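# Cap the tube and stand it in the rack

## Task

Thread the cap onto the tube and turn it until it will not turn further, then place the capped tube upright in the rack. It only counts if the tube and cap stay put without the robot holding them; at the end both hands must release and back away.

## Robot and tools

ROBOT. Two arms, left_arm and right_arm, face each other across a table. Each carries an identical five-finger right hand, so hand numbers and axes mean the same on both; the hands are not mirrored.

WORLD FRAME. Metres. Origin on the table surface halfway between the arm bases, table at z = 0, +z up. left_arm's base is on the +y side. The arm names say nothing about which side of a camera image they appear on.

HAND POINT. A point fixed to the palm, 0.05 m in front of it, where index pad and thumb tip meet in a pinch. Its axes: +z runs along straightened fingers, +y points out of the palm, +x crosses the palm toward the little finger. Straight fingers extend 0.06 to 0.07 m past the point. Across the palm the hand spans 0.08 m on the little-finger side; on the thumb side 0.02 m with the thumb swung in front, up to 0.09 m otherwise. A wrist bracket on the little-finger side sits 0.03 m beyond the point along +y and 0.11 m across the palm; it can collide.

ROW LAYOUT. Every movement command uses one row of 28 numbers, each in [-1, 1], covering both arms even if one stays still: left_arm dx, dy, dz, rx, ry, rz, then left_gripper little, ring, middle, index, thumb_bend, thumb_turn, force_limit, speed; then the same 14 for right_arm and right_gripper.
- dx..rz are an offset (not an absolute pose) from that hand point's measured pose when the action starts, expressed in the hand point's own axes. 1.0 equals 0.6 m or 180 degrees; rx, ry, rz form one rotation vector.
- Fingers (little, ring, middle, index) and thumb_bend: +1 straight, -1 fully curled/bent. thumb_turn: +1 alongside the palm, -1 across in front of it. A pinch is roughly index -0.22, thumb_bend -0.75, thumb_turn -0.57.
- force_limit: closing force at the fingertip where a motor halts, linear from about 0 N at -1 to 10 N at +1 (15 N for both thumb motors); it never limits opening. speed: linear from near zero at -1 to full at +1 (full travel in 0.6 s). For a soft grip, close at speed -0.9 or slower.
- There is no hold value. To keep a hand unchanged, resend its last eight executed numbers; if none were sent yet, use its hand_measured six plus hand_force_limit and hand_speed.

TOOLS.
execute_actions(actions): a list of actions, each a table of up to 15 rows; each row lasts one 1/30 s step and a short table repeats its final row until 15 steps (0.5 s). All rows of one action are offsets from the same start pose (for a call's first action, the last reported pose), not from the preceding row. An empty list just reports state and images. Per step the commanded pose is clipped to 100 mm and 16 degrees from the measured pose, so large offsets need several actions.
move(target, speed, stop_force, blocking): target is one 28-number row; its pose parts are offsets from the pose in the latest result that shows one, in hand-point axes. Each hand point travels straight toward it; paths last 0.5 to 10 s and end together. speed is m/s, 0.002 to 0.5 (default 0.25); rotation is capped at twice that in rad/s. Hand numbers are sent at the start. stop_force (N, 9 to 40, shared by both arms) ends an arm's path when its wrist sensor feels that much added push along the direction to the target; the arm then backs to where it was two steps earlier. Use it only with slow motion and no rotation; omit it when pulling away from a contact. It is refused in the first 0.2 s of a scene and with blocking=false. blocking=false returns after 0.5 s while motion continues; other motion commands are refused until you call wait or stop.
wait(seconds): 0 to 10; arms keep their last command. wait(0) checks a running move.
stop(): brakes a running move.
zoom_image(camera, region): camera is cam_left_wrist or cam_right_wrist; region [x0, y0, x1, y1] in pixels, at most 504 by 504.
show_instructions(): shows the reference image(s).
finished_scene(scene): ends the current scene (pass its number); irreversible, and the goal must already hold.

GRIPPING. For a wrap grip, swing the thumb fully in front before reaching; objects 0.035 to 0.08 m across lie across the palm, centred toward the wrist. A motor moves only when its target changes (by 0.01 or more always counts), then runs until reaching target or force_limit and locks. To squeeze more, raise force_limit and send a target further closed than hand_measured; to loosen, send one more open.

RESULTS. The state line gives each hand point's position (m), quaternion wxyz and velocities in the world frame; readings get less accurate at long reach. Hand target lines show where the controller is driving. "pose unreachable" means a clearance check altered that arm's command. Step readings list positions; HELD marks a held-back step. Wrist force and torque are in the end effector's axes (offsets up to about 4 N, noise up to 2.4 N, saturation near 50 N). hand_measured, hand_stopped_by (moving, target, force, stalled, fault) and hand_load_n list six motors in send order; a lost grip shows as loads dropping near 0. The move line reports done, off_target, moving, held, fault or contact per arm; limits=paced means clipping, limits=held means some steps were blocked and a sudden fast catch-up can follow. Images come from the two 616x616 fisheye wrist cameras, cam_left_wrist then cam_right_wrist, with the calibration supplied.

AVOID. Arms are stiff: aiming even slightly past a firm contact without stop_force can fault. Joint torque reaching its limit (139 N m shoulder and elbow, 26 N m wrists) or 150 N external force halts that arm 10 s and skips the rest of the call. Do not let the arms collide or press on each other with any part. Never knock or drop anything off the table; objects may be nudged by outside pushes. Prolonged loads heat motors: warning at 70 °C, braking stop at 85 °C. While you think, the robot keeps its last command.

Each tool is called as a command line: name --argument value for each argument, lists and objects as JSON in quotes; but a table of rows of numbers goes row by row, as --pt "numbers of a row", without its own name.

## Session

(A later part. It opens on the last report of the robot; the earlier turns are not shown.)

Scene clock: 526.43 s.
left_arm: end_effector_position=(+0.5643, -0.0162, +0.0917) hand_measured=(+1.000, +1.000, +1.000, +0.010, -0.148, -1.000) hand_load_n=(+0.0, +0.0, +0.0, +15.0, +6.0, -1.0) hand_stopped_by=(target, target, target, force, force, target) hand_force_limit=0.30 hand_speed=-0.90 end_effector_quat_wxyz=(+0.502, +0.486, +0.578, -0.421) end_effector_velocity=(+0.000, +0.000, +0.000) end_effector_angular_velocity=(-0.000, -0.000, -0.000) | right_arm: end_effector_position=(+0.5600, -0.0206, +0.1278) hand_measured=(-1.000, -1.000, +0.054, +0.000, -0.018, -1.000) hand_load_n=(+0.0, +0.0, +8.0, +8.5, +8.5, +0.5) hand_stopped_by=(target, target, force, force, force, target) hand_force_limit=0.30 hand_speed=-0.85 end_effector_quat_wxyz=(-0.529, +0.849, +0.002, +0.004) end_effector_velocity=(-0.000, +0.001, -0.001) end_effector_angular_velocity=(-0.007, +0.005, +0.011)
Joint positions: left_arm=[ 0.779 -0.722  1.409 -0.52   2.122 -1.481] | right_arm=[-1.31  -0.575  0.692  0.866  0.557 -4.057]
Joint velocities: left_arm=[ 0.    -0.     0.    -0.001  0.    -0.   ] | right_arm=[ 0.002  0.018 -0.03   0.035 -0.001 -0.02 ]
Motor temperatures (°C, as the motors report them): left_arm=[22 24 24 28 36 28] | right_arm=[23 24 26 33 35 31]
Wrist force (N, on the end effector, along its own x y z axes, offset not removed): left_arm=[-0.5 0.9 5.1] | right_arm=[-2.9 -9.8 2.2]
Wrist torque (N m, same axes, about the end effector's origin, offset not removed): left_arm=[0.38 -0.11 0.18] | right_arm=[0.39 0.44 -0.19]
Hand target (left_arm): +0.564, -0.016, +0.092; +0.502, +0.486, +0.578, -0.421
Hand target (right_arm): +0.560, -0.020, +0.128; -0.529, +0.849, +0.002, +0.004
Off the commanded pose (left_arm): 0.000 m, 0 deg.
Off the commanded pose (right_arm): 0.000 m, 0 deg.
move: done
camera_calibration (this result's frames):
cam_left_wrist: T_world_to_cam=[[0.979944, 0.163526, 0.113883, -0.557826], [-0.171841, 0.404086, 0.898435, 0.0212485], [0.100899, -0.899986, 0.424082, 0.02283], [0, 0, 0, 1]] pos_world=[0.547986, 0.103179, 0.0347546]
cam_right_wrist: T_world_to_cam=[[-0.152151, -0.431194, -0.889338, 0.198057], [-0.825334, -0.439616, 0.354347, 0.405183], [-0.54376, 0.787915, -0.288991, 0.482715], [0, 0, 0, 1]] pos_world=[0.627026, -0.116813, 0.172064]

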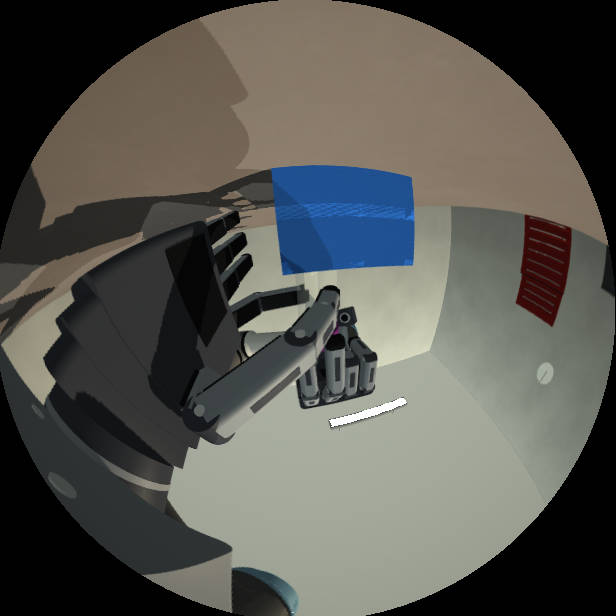

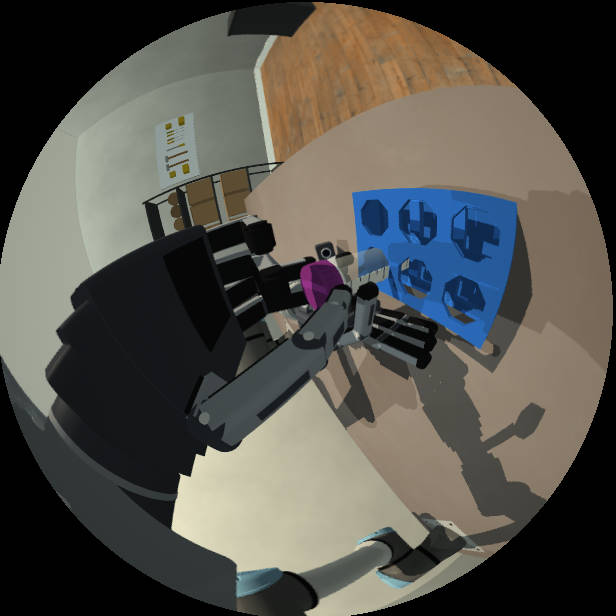

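Right-hand after all; the thread start is being missed. I'll shift phase so it's crossed mid-stroke under press.

move --target '[0,0,0,0,0,0,1,1,1,-0.35,-0.55,-1,0.3,-0.9,0.004,-0.0064,0.0132,0,0.1985,0.0998,-1,-1,-0.3,-0.3,-0.4,-1,0.3,-0.85]' --speed 0.33

move --target '[0,0,0,0,0,0,1,1,1,-0.35,-0.55,-1,0.3,-0.9,0.0062,0.002,-0.0135,0,-0.1985,-0.0998,-1,-1,0.2,0.18,0.1,-1,0.3,1]' --speed 0.33

move --target '[0,0,0,0,0,0,1,1,1,-0.35,-0.55,-1,0.3,-0.9,0,0,0,0,0,0,-1,-1,-0.3,-0.3,-0.4,-1,0.3,-0.85]'

move --target '[0,0,0,0,0,0,1,1,1,-0.35,-0.55,-1,0.3,-0.9,0.004,-0.004,0.014,0,0.1985,0.0998,-1,-1,-0.3,-0.3,-0.4,-1,0.3,-0.85]' --speed 0.2

zoom_image --camera "cam_right_wrist" --region '[290,230,390,330]'

move --target '[0,0,0,0,0,0,1,1,1,-0.35,-0.55,-1,0.3,-0.9,0.004,-0.0052,0.0134,0,0.1985,0.0998,-1,-1,-0.3,-0.3,-0.4,-1,0.3,-0.85]' --speed 0.15

zoom_image --camera "cam_right_wrist" --region '[290,230,390,330]'

Scene clock: 550.00 s.
left_arm: end_effector_position=(+0.5643, -0.0162, +0.0917) hand_measured=(+1.000, +1.000, +1.000, +0.010, -0.148, -1.000) hand_load_n=(+0.0, +0.0, +0.0, +13.0, +8.0, -0.5) hand_stopped_by=(target, target, target, force, force, target) hand_force_limit=0.30 hand_speed=-0.90 end_effector_quat_wxyz=(+0.502, +0.486, +0.578, -0.421) end_effector_velocity=(+0.001, +0.001, -0.001) end_effector_angular_velocity=(+0.000, +0.000, +0.001) | right_arm: end_effector_position=(+0.5622, -0.0119, +0.1276) hand_measured=(-1.000, -1.000, +0.054, +0.000, -0.018, -1.000) hand_load_n=(+0.0, +0.0, +9.0, +7.5, +8.5, -2.5) hand_stopped_by=(target, target, force, force, force, target) hand_force_limit=0.30 hand_speed=-0.85 end_effector_quat_wxyz=(+0.498, -0.797, +0.290, -0.181) end_effector_velocity=(-0.000, +0.000, -0.000) end_effector_angular_velocity=(+0.001, -0.001, -0.012)
Joint positions: left_arm=[ 0.779 -0.722  1.409 -0.52   2.122 -1.481] | right_arm=[-1.176 -0.944  1.274  0.159  1.203 -3.332]
Joint velocities: left_arm=[ 0.001  0.     0.001 -0.001  0.001  0.   ] | right_arm=[ 0.004 -0.003  0.005 -0.006  0.014  0.008]
Motor temperatures (°C, as the motors report them): left_arm=[22 24 24 28 36 28] | right_arm=[23 24 26 33 35 31]
Wrist force (N, on the end effector, along its own x y z axes, offset not removed): left_arm=[-0.2 -0.8 7.8] | right_arm=[-4.3 -11.9 -2.5]
Wrist torque (N m, same axes, about the end effector's origin, offset not removed): left_arm=[-0.01 -0.09 -0.01] | right_arm=[0.20 0.82 -0.12]
Hand target (left_arm): +0.564, -0.016, +0.092; +0.502, +0.486, +0.578, -0.421
Hand target (right_arm): +0.562, -0.012, +0.128; -0.498, +0.797, -0.290, +0.182
Off the commanded pose (left_arm): 0.000 m, 0 deg.
Off the commanded pose (right_arm): 0.000 m, 0 deg.
move: done
camera_calibration (this result's frames):
cam_left_wrist: T_world_to_cam=[[0.979944, 0.163525, 0.113883, -0.557826], [-0.171841, 0.404086, 0.898435, 0.0212483], [0.100899, -0.899986, 0.424082, 0.0228301], [0, 0, 0, 1]] pos_world=[0.547986, 0.103179, 0.0347547]
cam_right_wrist: T_world_to_cam=[[-0.397597, -0.22743, -0.888928, 0.342293], [-0.913443, 0.189778, 0.360008, 0.467207], [0.0868224, 0.955123, -0.2832, 0.123735], [0, 0, 0, 1]] pos_world=[0.552118, -0.129001, 0.171117]

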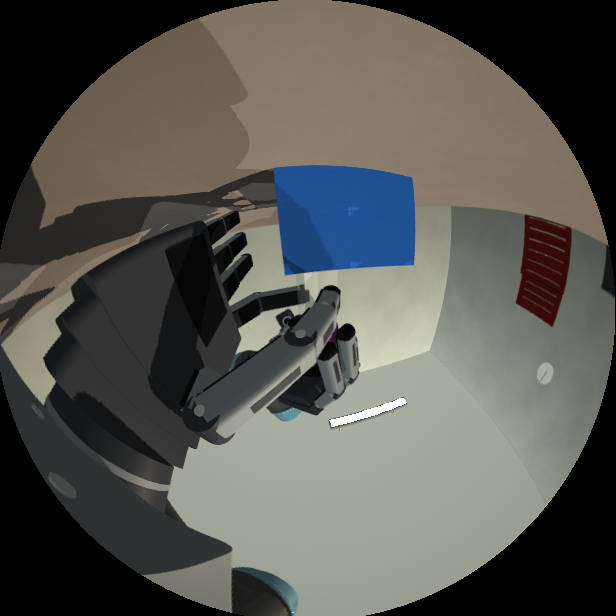

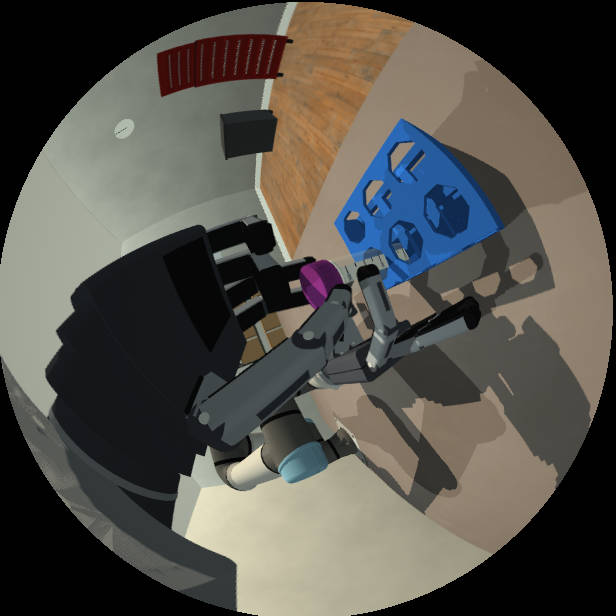

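Scene clock: 551.73 s.
left_arm: end_effector_position=(+0.5643, -0.0162, +0.0917) hand_measured=(+1.000, +1.000, +1.000, +0.010, -0.148, -1.000) hand_load_n=(+0.0, +0.0, +0.0, +10.5, +9.0, -1.5) hand_stopped_by=(target, target, target, force, force, target) hand_force_limit=0.30 hand_speed=-0.90 end_effector_quat_wxyz=(+0.502, +0.486, +0.578, -0.421) end_effector_velocity=(+0.002, +0.002, +0.001) end_effector_angular_velocity=(-0.001, -0.001, +0.004) | right_arm: end_effector_position=(+0.5603, -0.0203, +0.1304) hand_measured=(-1.000, -1.000, +0.200, +0.180, +0.100, -1.000) hand_load_n=(+0.0, +0.0, +0.0, +0.0, +0.0, +0.0) hand_stopped_by=(target, target, target, target, target, target) hand_force_limit=0.30 hand_speed=1.00 end_effector_quat_wxyz=(-0.529, +0.848, +0.002, +0.004) end_effector_velocity=(-0.000, +0.001, +0.000) end_effector_angular_velocity=(-0.007, +0.005, +0.012)
Joint positions: left_arm=[ 0.779 -0.722  1.409 -0.52   2.122 -1.481] | right_arm=[-1.31  -0.575  0.687  0.87   0.557 -4.055]
Joint velocities: left_arm=[ 0.003 -0.    -0.001 -0.    -0.001 -0.   ] | right_arm=[ 0.002  0.02  -0.037  0.043 -0.001 -0.023]
Motor temperatures (°C, as the motors report them): left_arm=[22 24 24 28 36 28] | right_arm=[23 24 26 33 35 31]
Wrist force (N, on the end effector, along its own x y z axes, offset not removed): left_arm=[0.5 1.2 4.1] | right_arm=[-4.6 -1.9 -2.8]
Wrist torque (N m, same axes, about the end effector's origin, offset not removed): left_arm=[-0.01 -0.47 -0.06] | right_arm=[-0.11 0.79 -0.18]
Hand target (left_arm): +0.564, -0.016, +0.092; +0.502, +0.486, +0.578, -0.421
Hand target (right_arm): +0.560, -0.020, +0.130; -0.529, +0.849, +0.002, +0.004
Off the commanded pose (left_arm): 0.000 m, 0 deg.
Off the commanded pose (right_arm): 0.000 m, 0 deg.
move: done
camera_calibration (this result's frames):
cam_left_wrist: T_world_to_cam=[[0.979944, 0.163525, 0.113883, -0.557826], [-0.171841, 0.404086, 0.898435, 0.0212483], [0.100899, -0.899986, 0.424082, 0.0228301], [0, 0, 0, 1]] pos_world=[0.547986, 0.103179, 0.0347546]
cam_right_wrist: T_world_to_cam=[[-0.151929, -0.430371, -0.889774, 0.200444], [-0.825586, -0.439705, 0.353648, 0.404878], [-0.543439, 0.788314, -0.288505, 0.483113], [0, 0, 0, 1]] pos_world=[0.627257, -0.116552, 0.174546]

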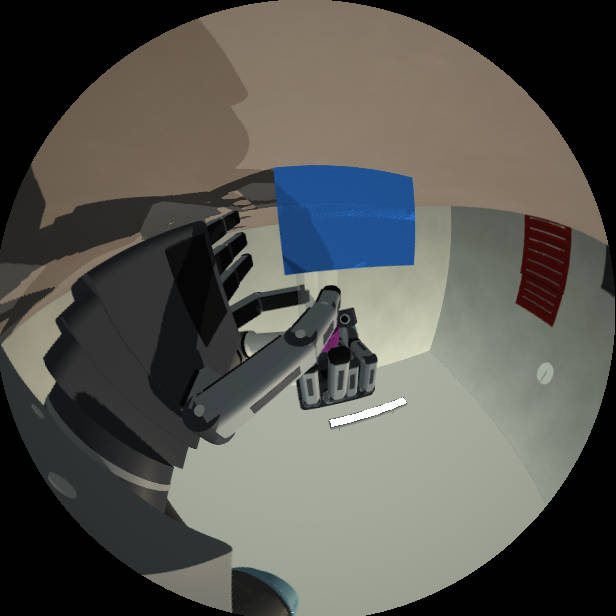

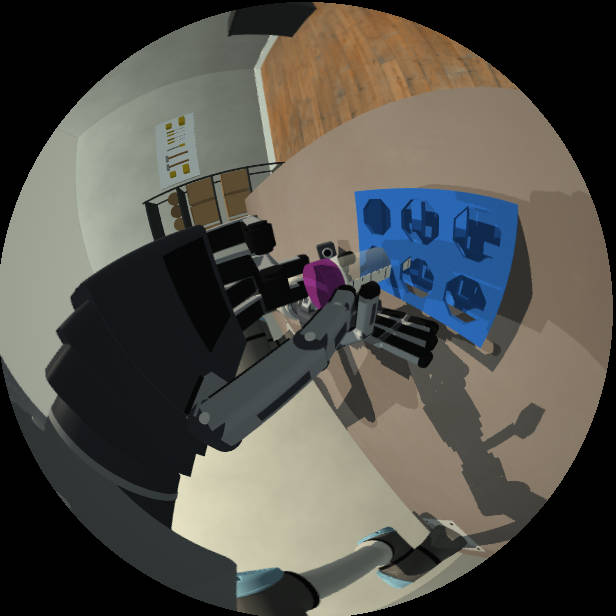

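Scene clock: 552.83 s.
left_arm: end_effector_position=(+0.5643, -0.0162, +0.0917) hand_measured=(+1.000, +1.000, +1.000, +0.010, -0.148, -1.000) hand_load_n=(+0.0, +0.0, +0.0, +13.0, +7.5, -1.0) hand_stopped_by=(target, target, target, force, force, target) hand_force_limit=0.30 hand_speed=-0.90 end_effector_quat_wxyz=(+0.502, +0.486, +0.578, -0.421) end_effector_velocity=(+0.000, +0.000, -0.000) end_effector_angular_velocity=(+0.000, +0.000, -0.000) | right_arm: end_effector_position=(+0.5602, -0.0202, +0.1304) hand_measured=(-1.000, -1.000, +0.054, +0.000, -0.008, -1.000) hand_load_n=(+0.0, +0.0, +6.5, +7.0, +9.0, +0.0) hand_stopped_by=(target, target, force, force, force, target) hand_force_limit=0.30 hand_speed=-0.85 end_effector_quat_wxyz=(-0.529, +0.848, +0.002, +0.004) end_effector_velocity=(-0.000, -0.000, -0.000) end_effector_angular_velocity=(-0.000, +0.002, -0.000)
Joint positions: left_arm=[ 0.779 -0.722  1.409 -0.52   2.122 -1.481] | right_arm=[-1.31  -0.575  0.687  0.87   0.557 -4.055]
Joint velocities: left_arm=[ 0.001 -0.     0.     0.     0.001  0.   ] | right_arm=[-0.     0.    -0.     0.001 -0.     0.   ]
Motor temperatures (°C, as the motors report them): left_arm=[22 24 24 28 36 28] | right_arm=[23 24 26 33 35 31]
Wrist force (N, on the end effector, along its own x y z axes, offset not removed): left_arm=[-4.0 -1.4 7.4] | right_arm=[0.7 0.6 4.8]
Wrist torque (N m, same axes, about the end effector's origin, offset not removed): left_arm=[-0.26 0.27 -0.48] | right_arm=[0.38 -0.11 0.33]
Hand target (left_arm): +0.564, -0.016, +0.092; +0.502, +0.486, +0.578, -0.421
Hand target (right_arm): +0.560, -0.020, +0.130; -0.529, +0.848, +0.002, +0.004
Off the commanded pose (left_arm): 0.000 m, 0 deg.
Off the commanded pose (right_arm): 0.000 m, 0 deg.
move: done
camera_calibration (this result's frames):
cam_left_wrist: T_world_to_cam=[[0.979944, 0.163525, 0.113883, -0.557826], [-0.171841, 0.404086, 0.898435, 0.0212483], [0.100898, -0.899985, 0.424082, 0.0228299], [0, 0, 0, 1]] pos_world=[0.547986, 0.103179, 0.0347548]
cam_right_wrist: T_world_to_cam=[[-0.151886, -0.430353, -0.889791, 0.200437], [-0.825557, -0.43978, 0.353623, 0.404853], [-0.543495, 0.788283, -0.288484, 0.483096], [0, 0, 0, 1]] pos_world=[0.627232, -0.116512, 0.174547]

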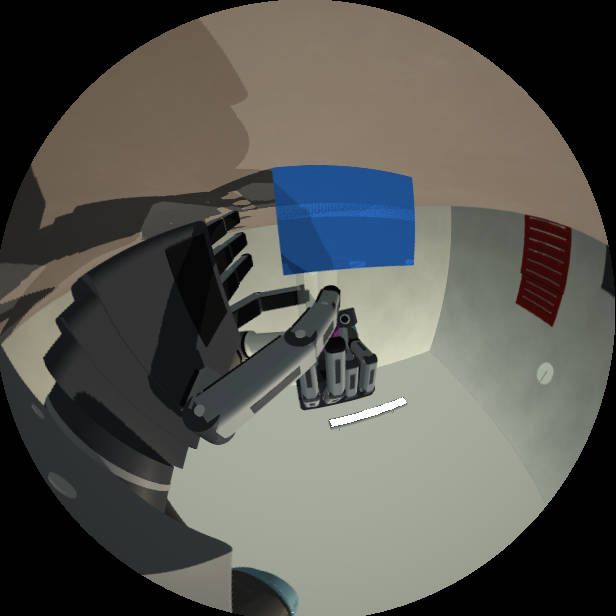

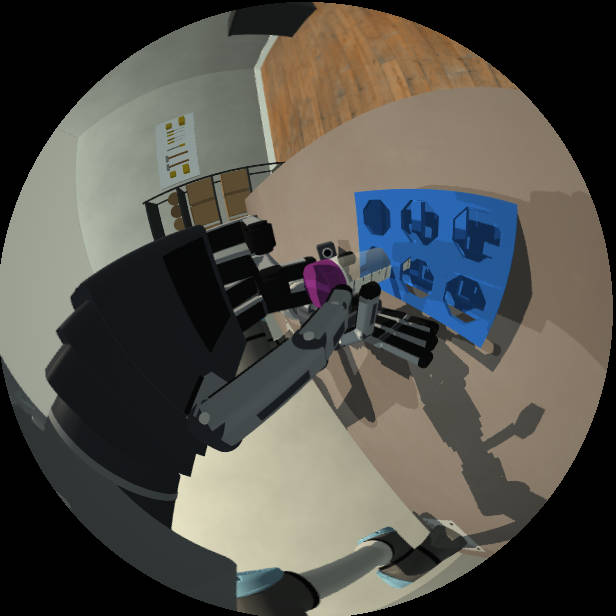

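Scene clock: 555.03 s.
left_arm: end_effector_position=(+0.5643, -0.0162, +0.0917) hand_measured=(+1.000, +1.000, +1.000, +0.010, -0.148, -1.000) hand_load_n=(+0.0, +0.0, +0.0, +13.0, +8.5, -0.5) hand_stopped_by=(target, target, target, force, force, target) hand_force_limit=0.30 hand_speed=-0.90 end_effector_quat_wxyz=(+0.502, +0.486, +0.578, -0.421) end_effector_velocity=(-0.001, -0.000, -0.000) end_effector_angular_velocity=(+0.001, +0.001, -0.001) | right_arm: end_effector_position=(+0.5625, -0.0117, +0.1286) hand_measured=(-1.000, -1.000, +0.054, +0.000, -0.008, -1.000) hand_load_n=(+0.0, +0.0, +10.0, +5.0, +6.0, -2.5) hand_stopped_by=(target, target, force, force, force, target) hand_force_limit=0.30 hand_speed=-0.85 end_effector_quat_wxyz=(+0.498, -0.797, +0.290, -0.182) end_effector_velocity=(+0.000, -0.000, -0.001) end_effector_angular_velocity=(-0.001, -0.000, -0.011)
Joint positions: left_arm=[ 0.779 -0.722  1.409 -0.52   2.122 -1.481] | right_arm=[-1.176 -0.945  1.273  0.16   1.203 -3.331]
Joint velocities: left_arm=[-0.    -0.     0.     0.001  0.     0.   ] | right_arm=[ 0.003 -0.002  0.004 -0.004  0.013  0.006]
Motor temperatures (°C, as the motors report them): left_arm=[22 24 24 28 36 28] | right_arm=[23 24 26 33 35 31]
Wrist force (N, on the end effector, along its own x y z axes, offset not removed): left_arm=[-0.9 -0.1 1.8] | right_arm=[-7.0 -13.0 2.4]
Wrist torque (N m, same axes, about the end effector's origin, offset not removed): left_arm=[0.62 0.13 0.08] | right_arm=[0.16 0.52 -0.41]
Hand target (left_arm): +0.564, -0.016, +0.092; +0.502, +0.486, +0.578, -0.421
Hand target (right_arm): +0.562, -0.012, +0.129; -0.498, +0.797, -0.290, +0.182
Off the commanded pose (left_arm): 0.000 m, 0 deg.
Off the commanded pose (right_arm): 0.000 m, 0 deg.
move: done
camera_calibration (this result's frames):
cam_left_wrist: T_world_to_cam=[[0.979944, 0.163526, 0.113883, -0.557826], [-0.171841, 0.404086, 0.898435, 0.0212484], [0.100899, -0.899985, 0.424082, 0.02283], [0, 0, 0, 1]] pos_world=[0.547986, 0.103179, 0.0347546]
cam_right_wrist: T_world_to_cam=[[-0.397276, -0.226499, -0.889309, 0.34319], [-0.913539, 0.189776, 0.359766, 0.467137], [0.0872829, 0.955345, -0.282309, 0.123482], [0, 0, 0, 1]] pos_world=[0.552311, -0.128887, 0.172002]

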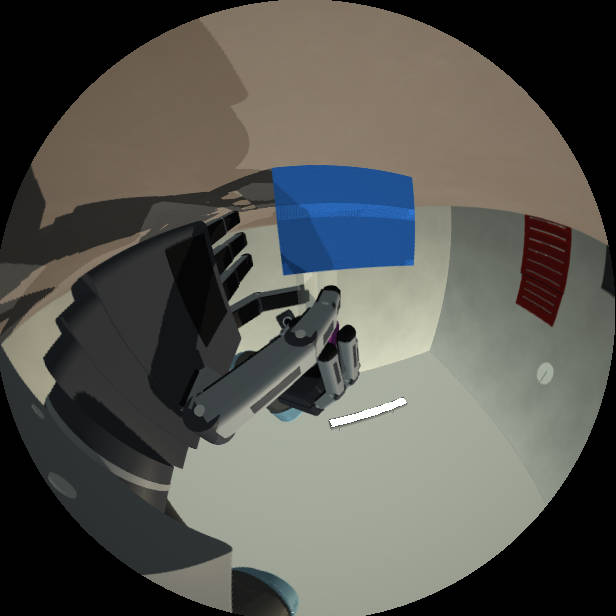

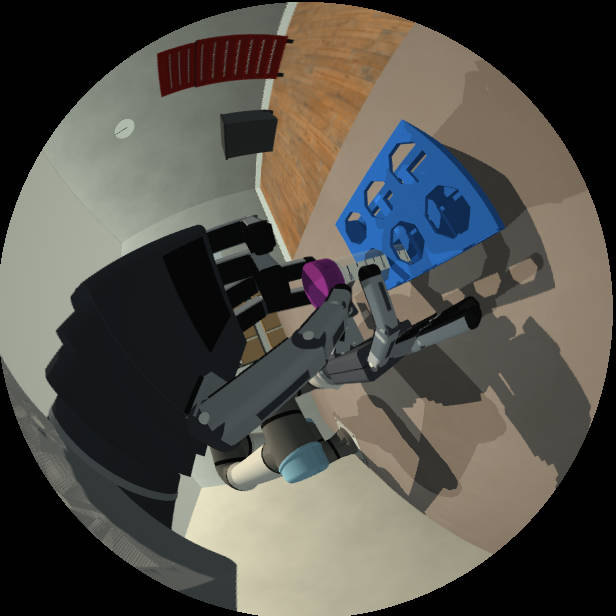

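Region (290, 230, 390, 330) of cam_right_wrist's 616x616 image, scaled by 5.040, with more detail than that image has.

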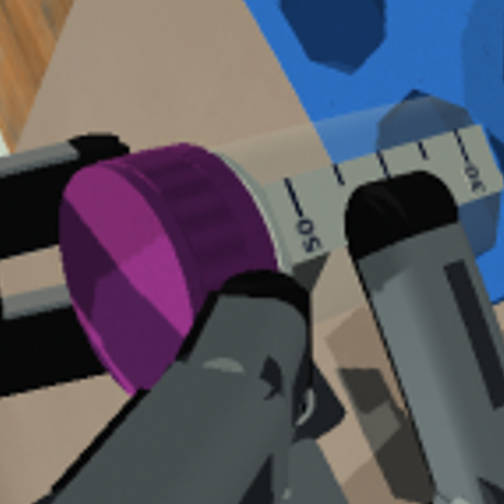

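Scene clock: 557.77 s.
left_arm: end_effector_position=(+0.5643, -0.0162, +0.0917) hand_measured=(+1.000, +1.000, +1.000, +0.010, -0.150, -1.000) hand_load_n=(+0.0, +0.0, +0.0, +17.5, +2.0, -0.5) hand_stopped_by=(target, target, target, force, force, target) hand_force_limit=0.30 hand_speed=-0.90 end_effector_quat_wxyz=(+0.502, +0.486, +0.578, -0.421) end_effector_velocity=(+0.000, +0.000, +0.000) end_effector_angular_velocity=(-0.000, -0.000, +0.001) | right_arm: end_effector_position=(+0.5699, -0.0067, +0.1278) hand_measured=(-1.000, -1.000, +0.056, +0.000, -0.012, -1.000) hand_load_n=(+0.0, +0.0, +15.5, +2.5, +2.5, -1.0) hand_stopped_by=(target, target, force, force, force, target) hand_force_limit=0.30 hand_speed=-0.85 end_effector_quat_wxyz=(+0.407, -0.649, +0.547, -0.337) end_effector_velocity=(+0.000, +0.000, -0.000) end_effector_angular_velocity=(-0.003, +0.003, -0.011)
Joint positions: left_arm=[ 0.779 -0.722  1.409 -0.52   2.122 -1.481] | right_arm=[-0.945 -0.876  1.161  0.228  2.026 -2.89 ]
Joint velocities: left_arm=[ 0. -0. -0. -0. -0. -0.] | right_arm=[ 0.003  0.006 -0.011  0.012  0.013  0.007]
Motor temperatures (°C, as the motors report them): left_arm=[22 24 24 28 36 28] | right_arm=[23 24 26 33 35 31]
Wrist force (N, on the end effector, along its own x y z axes, offset not removed): left_arm=[-4.7 -12.7 11.1] | right_arm=[-6.8 -15.2 10.0]
Wrist torque (N m, same axes, about the end effector's origin, offset not removed): left_arm=[0.60 0.49 -0.35] | right_arm=[0.23 -0.38 -0.10]
Hand target (left_arm): +0.564, -0.016, +0.092; +0.502, +0.486, +0.578, -0.421
Hand target (right_arm): +0.570, -0.007, +0.128; -0.407, +0.649, -0.547, +0.337
Off the commanded pose (left_arm): 0.000 m, 0 deg.
Off the commanded pose (right_arm): 0.000 m, 0 deg.
move: done
camera_calibration (this result's frames):
cam_left_wrist: T_world_to_cam=[[0.979957, 0.163451, 0.113878, -0.557796], [-0.171806, 0.404103, 0.898434, 0.0212346], [0.100831, -0.899992, 0.424085, 0.0228446], [0, 0, 0, 1]] pos_world=[0.547961, 0.103151, 0.0347548]
cam_right_wrist: T_world_to_cam=[[-0.454357, 0.0878587, -0.886476, 0.380866], [-0.576984, 0.729157, 0.367996, 0.284072], [0.678712, 0.678684, -0.280604, -0.221335], [0, 0, 0, 1]] pos_world=[0.487177, -0.0903786, 0.170984]

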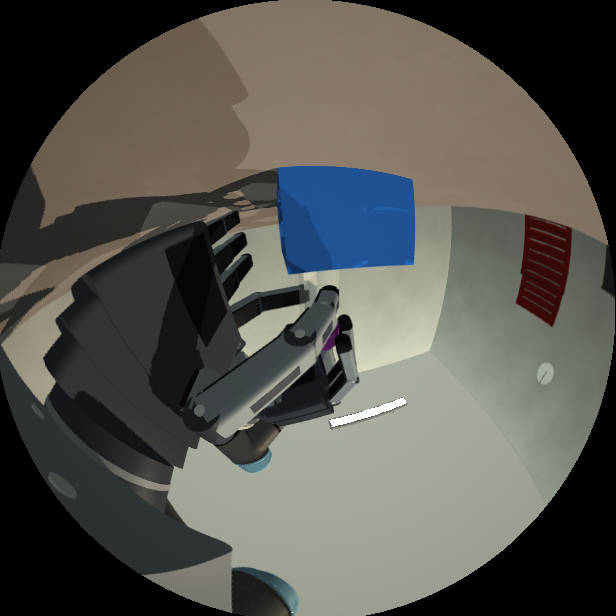

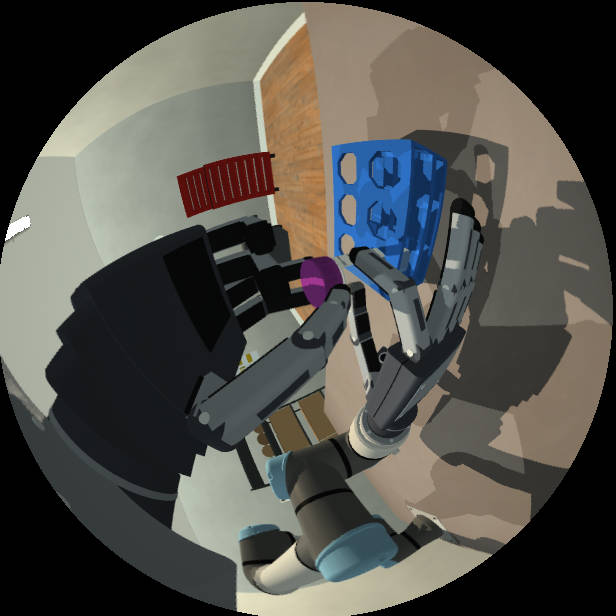

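Region (290, 230, 390, 330) of cam_right_wrist's 616x616 image, scaled by 5.040, with more detail than that image has.

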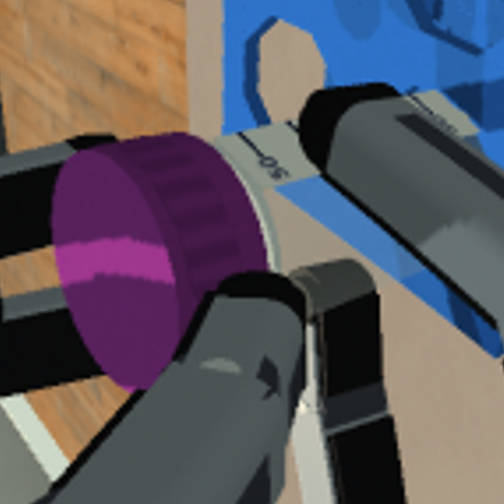

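move --target '[0,0,0,0,0,0,1,1,1,-0.35,-0.55,-1,0.3,-0.9,0.0188,0.0058,-0.0195,0,-0.397,-0.1996,-1,-1,0.2,0.18,0.1,-1,0.3,1]' --speed 0.4

zoom_image --camera "cam_right_wrist" --region '[290,230,390,330]'

move --target '[0,0,0,0,0,0,1,1,1,-0.35,-0.55,-1,0.3,-0.9,0,0,0,0,0,0,-1,-1,-0.3,-0.3,-0.4,-1,0.6,-0.85]'

move --target '[0,0,0,0,0,0,1,1,1,-0.35,-0.55,-1,0.3,-0.9,0.004,-0.006,0.013,0,0.1985,0.0998,-1,-1,-0.3,-0.3,-0.4,-1,0.6,-0.85]'

zoom_image --camera "cam_right_wrist" --region '[290,230,390,330]'

move --target '[0,0,0,0,0,0,1,1,1,-0.35,-0.55,-1,0.3,-0.9,0.004,-0.006,0.013,0,0.1985,0.0998,-1,-1,-0.3,-0.3,-0.4,-1,0.6,-0.85]'

zoom_image --camera "cam_right_wrist" --region '[290,230,390,330]'

Scene clock: 584.90 s.
left_arm: end_effector_position=(+0.5643, -0.0162, +0.0917) hand_measured=(+1.000, +1.000, +1.000, +0.010, -0.148, -1.000) hand_load_n=(+0.0, +0.0, +0.0, +9.5, +8.0, -1.5) hand_stopped_by=(target, target, target, force, force, target) hand_force_limit=0.30 hand_speed=-0.90 end_effector_quat_wxyz=(+0.502, +0.486, +0.578, -0.421) end_effector_velocity=(+0.001, +0.001, +0.000) end_effector_angular_velocity=(-0.001, -0.001, +0.002) | right_arm: end_effector_position=(+0.5601, -0.0199, +0.1301) hand_measured=(-1.000, -1.000, +0.200, +0.180, +0.100, -1.000) hand_load_n=(+0.0, +0.0, +0.0, +0.0, +0.0, +0.0) hand_stopped_by=(target, target, target, target, target, target) hand_force_limit=0.30 hand_speed=1.00 end_effector_quat_wxyz=(-0.530, +0.848, +0.002, +0.004) end_effector_velocity=(-0.000, +0.000, -0.001) end_effector_angular_velocity=(-0.009, +0.008, +0.011)
Joint positions: left_arm=[ 0.779 -0.722  1.409 -0.52   2.122 -1.481] | right_arm=[-1.309 -0.575  0.688  0.868  0.556 -4.055]
Joint velocities: left_arm=[ 0.001  0.     0.    -0.001 -0.001 -0.   ] | right_arm=[ 0.001  0.021 -0.035  0.043 -0.    -0.021]
Motor temperatures (°C, as the motors report them): left_arm=[22 24 24 28 36 28] | right_arm=[23 24 26 33 35 31]
Wrist force (N, on the end effector, along its own x y z axes, offset not removed): left_arm=[0.3 0.2 -4.0] | right_arm=[-1.1 -0.4 2.6]
Wrist torque (N m, same axes, about the end effector's origin, offset not removed): left_arm=[0.42 0.00 -0.16] | right_arm=[-0.25 0.13 0.06]
Hand target (left_arm): +0.564, -0.016, +0.092; +0.502, +0.486, +0.578, -0.421
Hand target (right_arm): +0.560, -0.020, +0.130; -0.530, +0.848, +0.003, +0.004
Off the commanded pose (left_arm): 0.000 m, 0 deg.
Off the commanded pose (right_arm): 0.000 m, 0 deg.
move: done
camera_calibration (this result's frames):
cam_left_wrist: T_world_to_cam=[[0.979957, 0.16345, 0.113878, -0.557796], [-0.171806, 0.404103, 0.898434, 0.0212344], [0.100831, -0.899992, 0.424085, 0.0228447], [0, 0, 0, 1]] pos_world=[0.547961, 0.103151, 0.0347547]
cam_right_wrist: T_world_to_cam=[[-0.150955, -0.429593, -0.890316, 0.199885], [-0.825467, -0.440748, 0.352628, 0.405037], [-0.543891, 0.788157, -0.288082, 0.482893], [0, 0, 0, 1]] pos_world=[0.627159, -0.116207, 0.174246]

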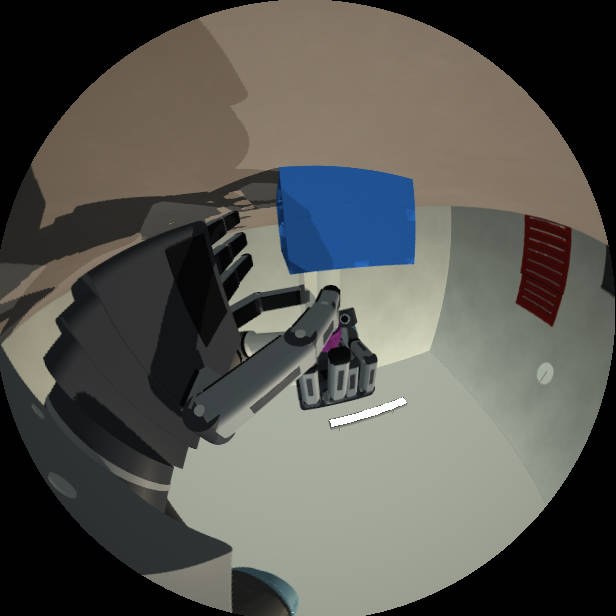

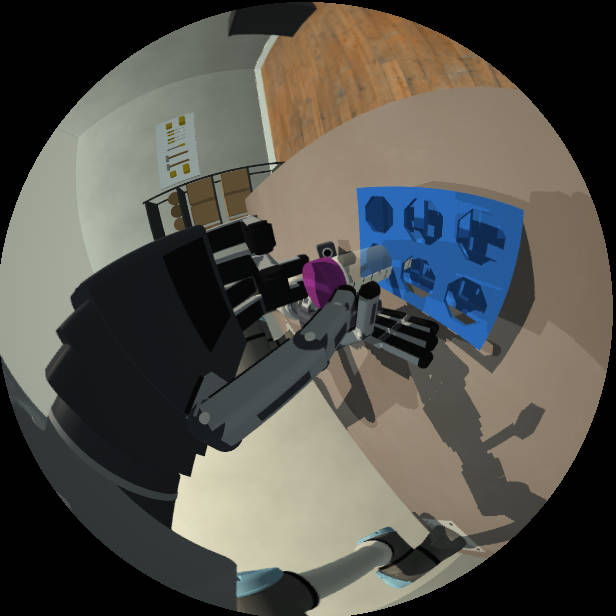

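Region (290, 230, 390, 330) of cam_right_wrist's 616x616 image, scaled by 5.040, with more detail than that image has.

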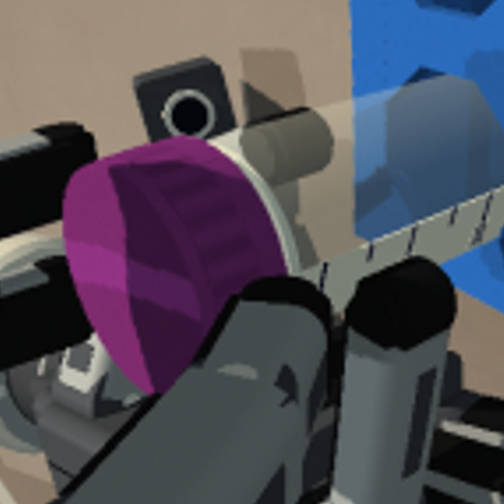

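Scene clock: 586.03 s.
left_arm: end_effector_position=(+0.5643, -0.0162, +0.0917) hand_measured=(+1.000, +1.000, +1.000, +0.010, -0.148, -1.000) hand_load_n=(+0.0, +0.0, +0.0, +10.5, +7.5, -1.5) hand_stopped_by=(target, target, target, force, force, target) hand_force_limit=0.30 hand_speed=-0.90 end_effector_quat_wxyz=(+0.502, +0.486, +0.578, -0.421) end_effector_velocity=(+0.001, +0.001, +0.000) end_effector_angular_velocity=(-0.000, -0.000, +0.001) | right_arm: end_effector_position=(+0.5601, -0.0199, +0.1301) hand_measured=(-1.000, -1.000, +0.046, -0.024, -0.010, -1.000) hand_load_n=(+0.0, +0.0, +6.5, +8.5, +11.5, -2.0) hand_stopped_by=(target, target, force, force, force, target) hand_force_limit=0.60 hand_speed=-0.85 end_effector_quat_wxyz=(-0.530, +0.848, +0.002, +0.004) end_effector_velocity=(+0.000, -0.000, +0.001) end_effector_angular_velocity=(-0.000, -0.000, -0.001)
Joint positions: left_arm=[ 0.779 -0.722  1.409 -0.52   2.122 -1.481] | right_arm=[-1.309 -0.575  0.688  0.868  0.556 -4.055]
Joint velocities: left_arm=[ 0.002  0.     0.    -0.001  0.     0.   ] | right_arm=[-0.    -0.001 -0.    -0.     0.001  0.001]
Motor temperatures (°C, as the motors report them): left_arm=[22 24 24 28 36 28] | right_arm=[23 24 26 33 35 31]
Wrist force (N, on the end effector, along its own x y z axes, offset not removed): left_arm=[2.9 0.7 0.4] | right_arm=[0.1 -3.1 0.3]
Wrist torque (N m, same axes, about the end effector's origin, offset not removed): left_arm=[0.40 -0.42 0.12] | right_arm=[0.06 0.09 0.02]
Hand target (left_arm): +0.564, -0.016, +0.092; +0.502, +0.486, +0.578, -0.421
Hand target (right_arm): +0.560, -0.020, +0.130; -0.530, +0.848, +0.002, +0.004
Off the commanded pose (left_arm): 0.000 m, 0 deg.
Off the commanded pose (right_arm): 0.000 m, 0 deg.
move: done
camera_calibration (this result's frames):
cam_left_wrist: T_world_to_cam=[[0.979961, 0.163428, 0.113876, -0.557787], [-0.171795, 0.404108, 0.898434, 0.0212306], [0.100811, -0.899994, 0.424086, 0.0228485], [0, 0, 0, 1]] pos_world=[0.547953, 0.103142, 0.0347547]
cam_right_wrist: T_world_to_cam=[[-0.150918, -0.42958, -0.890328, 0.199886], [-0.825444, -0.440807, 0.352607, 0.405012], [-0.543936, 0.788131, -0.288069, 0.48288], [0, 0, 0, 1]] pos_world=[0.627137, -0.116173, 0.174257]

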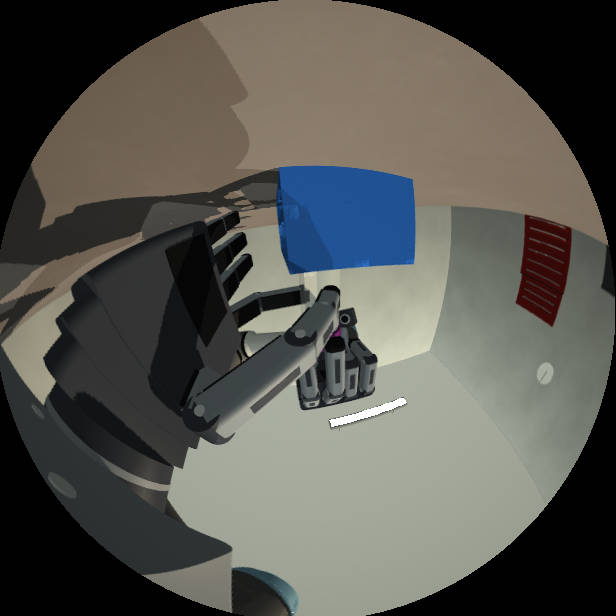

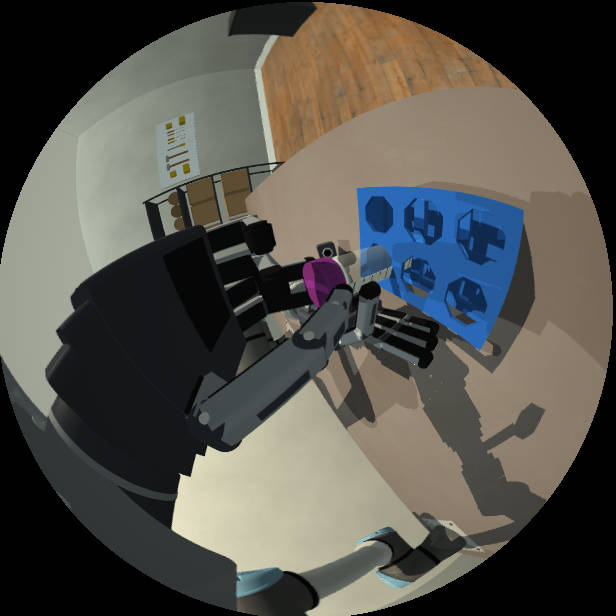

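Scene clock: 587.93 s.
left_arm: end_effector_position=(+0.5643, -0.0162, +0.0917) hand_measured=(+1.000, +1.000, +1.000, +0.010, -0.148, -1.000) hand_load_n=(+0.0, +0.0, +0.0, +13.0, +5.5, -0.5) hand_stopped_by=(target, target, target, force, force, target) hand_force_limit=0.30 hand_speed=-0.90 end_effector_quat_wxyz=(+0.502, +0.486, +0.578, -0.421) end_effector_velocity=(+0.002, +0.002, +0.000) end_effector_angular_velocity=(+0.001, +0.000, +0.003) | right_arm: end_effector_position=(+0.5623, -0.0114, +0.1297) hand_measured=(-1.000, -1.000, +0.046, -0.024, -0.008, -1.000) hand_load_n=(+0.0, +0.0, +10.5, +8.0, +8.0, -4.0) hand_stopped_by=(target, target, force, force, force, target) hand_force_limit=0.60 hand_speed=-0.85 end_effector_quat_wxyz=(+0.499, -0.797, +0.289, -0.182) end_effector_velocity=(+0.001, +0.000, +0.000) end_effector_angular_velocity=(+0.002, -0.000, -0.011)
Joint positions: left_arm=[ 0.779 -0.722  1.409 -0.52   2.122 -1.481] | right_arm=[-1.176 -0.946  1.273  0.16   1.202 -3.331]
Joint velocities: left_arm=[ 0.003 -0.    -0.001  0.001 -0.     0.   ] | right_arm=[ 0.003 -0.001  0.002 -0.005  0.012  0.009]
Motor temperatures (°C, as the motors report them): left_arm=[22 24 24 28 36 28] | right_arm=[23 24 26 33 35 31]
Wrist force (N, on the end effector, along its own x y z axes, offset not removed): left_arm=[-2.0 -5.6 7.9] | right_arm=[-1.3 -9.3 6.2]
Wrist torque (N m, same axes, about the end effector's origin, offset not removed): left_arm=[0.02 0.36 -0.21] | right_arm=[0.56 -0.12 -0.05]
Hand target (left_arm): +0.564, -0.016, +0.092; +0.502, +0.486, +0.578, -0.421
Hand target (right_arm): +0.562, -0.011, +0.130; -0.499, +0.796, -0.290, +0.182
Off the commanded pose (left_arm): 0.000 m, 0 deg.
Off the commanded pose (right_arm): 0.000 m, 0 deg.
move: done
camera_calibration (this result's frames):
cam_left_wrist: T_world_to_cam=[[0.979975, 0.163347, 0.11387, -0.557757], [-0.171757, 0.404126, 0.898433, 0.0212147], [0.100738, -0.9, 0.424089, 0.0228658], [0, 0, 0, 1]] pos_world=[0.547928, 0.103113, 0.0347549]
cam_right_wrist: T_world_to_cam=[[-0.396493, -0.225863, -0.88982, 0.343841], [-0.913921, 0.188798, 0.35931, 0.466794], [0.0868414, 0.955689, -0.281278, 0.123631], [0, 0, 0, 1]] pos_world=[0.552207, -0.128621, 0.173007]

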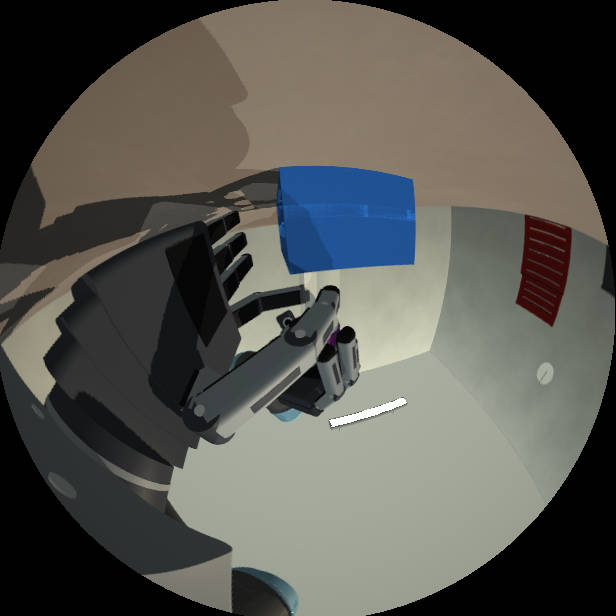

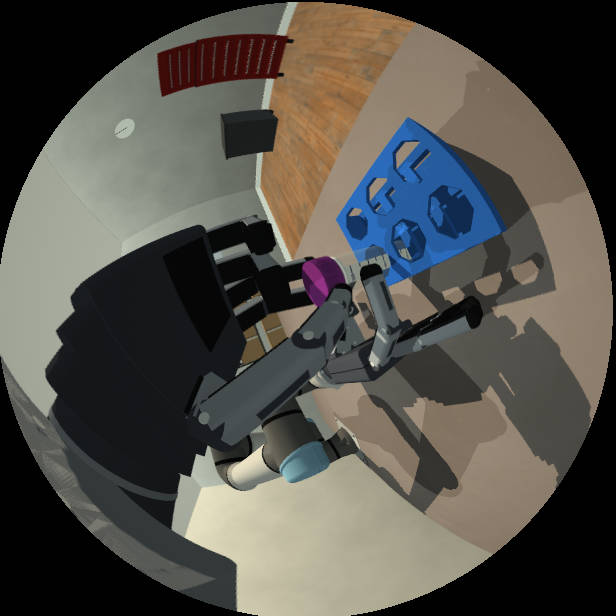

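Region (290, 230, 390, 330) of cam_right_wrist's 616x616 image, scaled by 5.040, with more detail than that image has.

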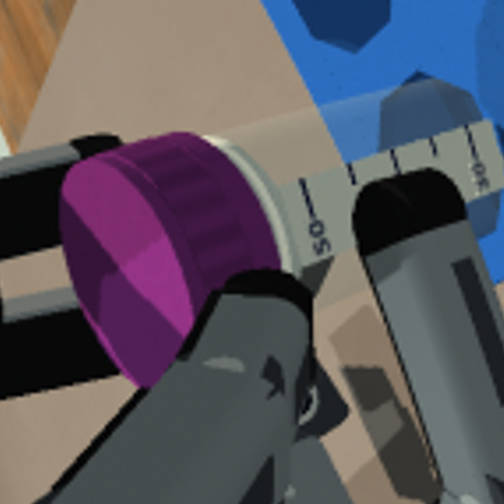

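Scene clock: 589.83 s.
left_arm: end_effector_position=(+0.5642, -0.0163, +0.0917) hand_measured=(+1.000, +1.000, +1.000, +0.010, -0.150, -1.000) hand_load_n=(+0.0, +0.0, +0.0, +16.5, +2.5, +0.0) hand_stopped_by=(target, target, target, force, force, target) hand_force_limit=0.30 hand_speed=-0.90 end_effector_quat_wxyz=(+0.502, +0.486, +0.578, -0.421) end_effector_velocity=(-0.000, -0.000, +0.000) end_effector_angular_velocity=(-0.000, -0.000, -0.001) | right_arm: end_effector_position=(+0.5698, -0.0064, +0.1295) hand_measured=(-1.000, -1.000, +0.046, -0.024, -0.010, -1.000) hand_load_n=(+0.0, +0.0, +14.0, +7.5, +5.0, -2.0) hand_stopped_by=(target, target, force, force, force, target) hand_force_limit=0.60 hand_speed=-0.85 end_effector_quat_wxyz=(+0.408, -0.649, +0.547, -0.337) end_effector_velocity=(+0.000, +0.000, +0.000) end_effector_angular_velocity=(-0.002, +0.002, -0.009)
Joint positions: left_arm=[ 0.778 -0.722  1.409 -0.52   2.122 -1.481] | right_arm=[-0.945 -0.878  1.16   0.23   2.026 -2.89 ]
Joint velocities: left_arm=[-0.001  0.    -0.    -0.     0.     0.   ] | right_arm=[ 0.003  0.005 -0.01   0.01   0.01   0.006]
Motor temperatures (°C, as the motors report them): left_arm=[22 24 24 28 36 28] | right_arm=[23 24 26 33 35 31]
Wrist force (N, on the end effector, along its own x y z axes, offset not removed): left_arm=[-1.7 -13.3 6.4] | right_arm=[-9.9 -16.9 9.9]
Wrist torque (N m, same axes, about the end effector's origin, offset not removed): left_arm=[0.62 0.10 -0.02] | right_arm=[0.06 0.07 -0.14]
Hand target (left_arm): +0.564, -0.016, +0.092; +0.502, +0.486, +0.578, -0.421
Hand target (right_arm): +0.570, -0.006, +0.129; -0.408, +0.649, -0.547, +0.337
Off the commanded pose (left_arm): 0.000 m, 0 deg.
Off the commanded pose (right_arm): 0.000 m, 0 deg.
move: done
camera_calibration (this result's frames):
cam_left_wrist: T_world_to_cam=[[0.979986, 0.163286, 0.113867, -0.55773], [-0.171729, 0.404139, 0.898432, 0.021205], [0.100683, -0.900005, 0.424091, 0.0228752], [0, 0, 0, 1]] pos_world=[0.547906, 0.103088, 0.0347549]
cam_right_wrist: T_world_to_cam=[[-0.453744, 0.0885695, -0.88672, 0.381938], [-0.577578, 0.728522, 0.368321, 0.283422], [0.678616, 0.679273, -0.279407, -0.221063], [0, 0, 0, 1]] pos_world=[0.487017, -0.0901448, 0.172515]

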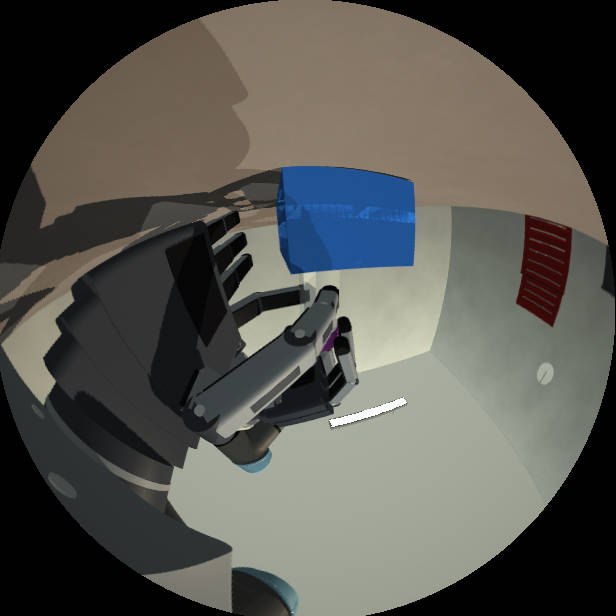

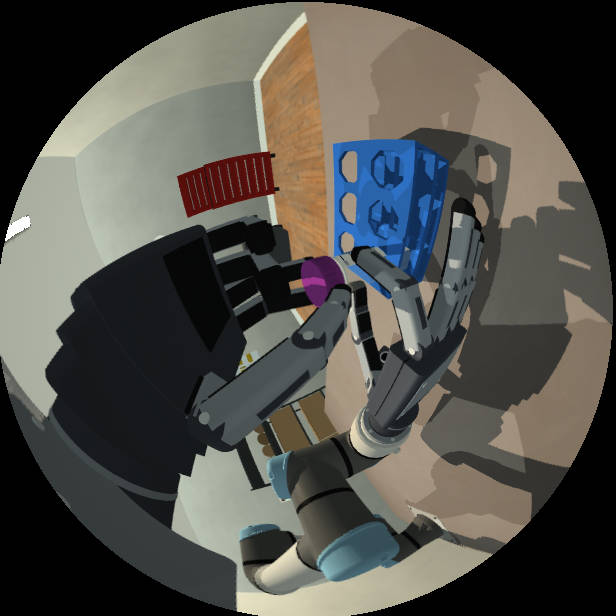

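Region (290, 230, 390, 330) of cam_right_wrist's 616x616 image, scaled by 5.040, with more detail than that image has.

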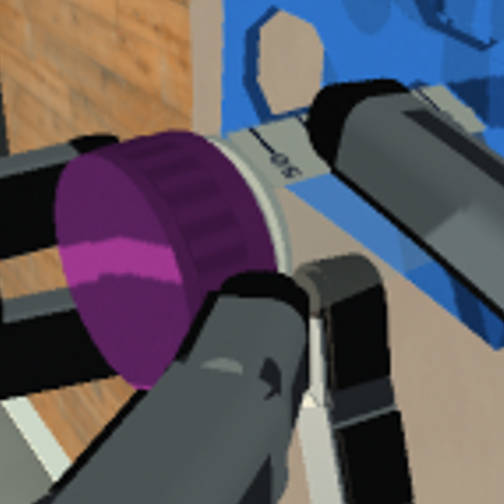

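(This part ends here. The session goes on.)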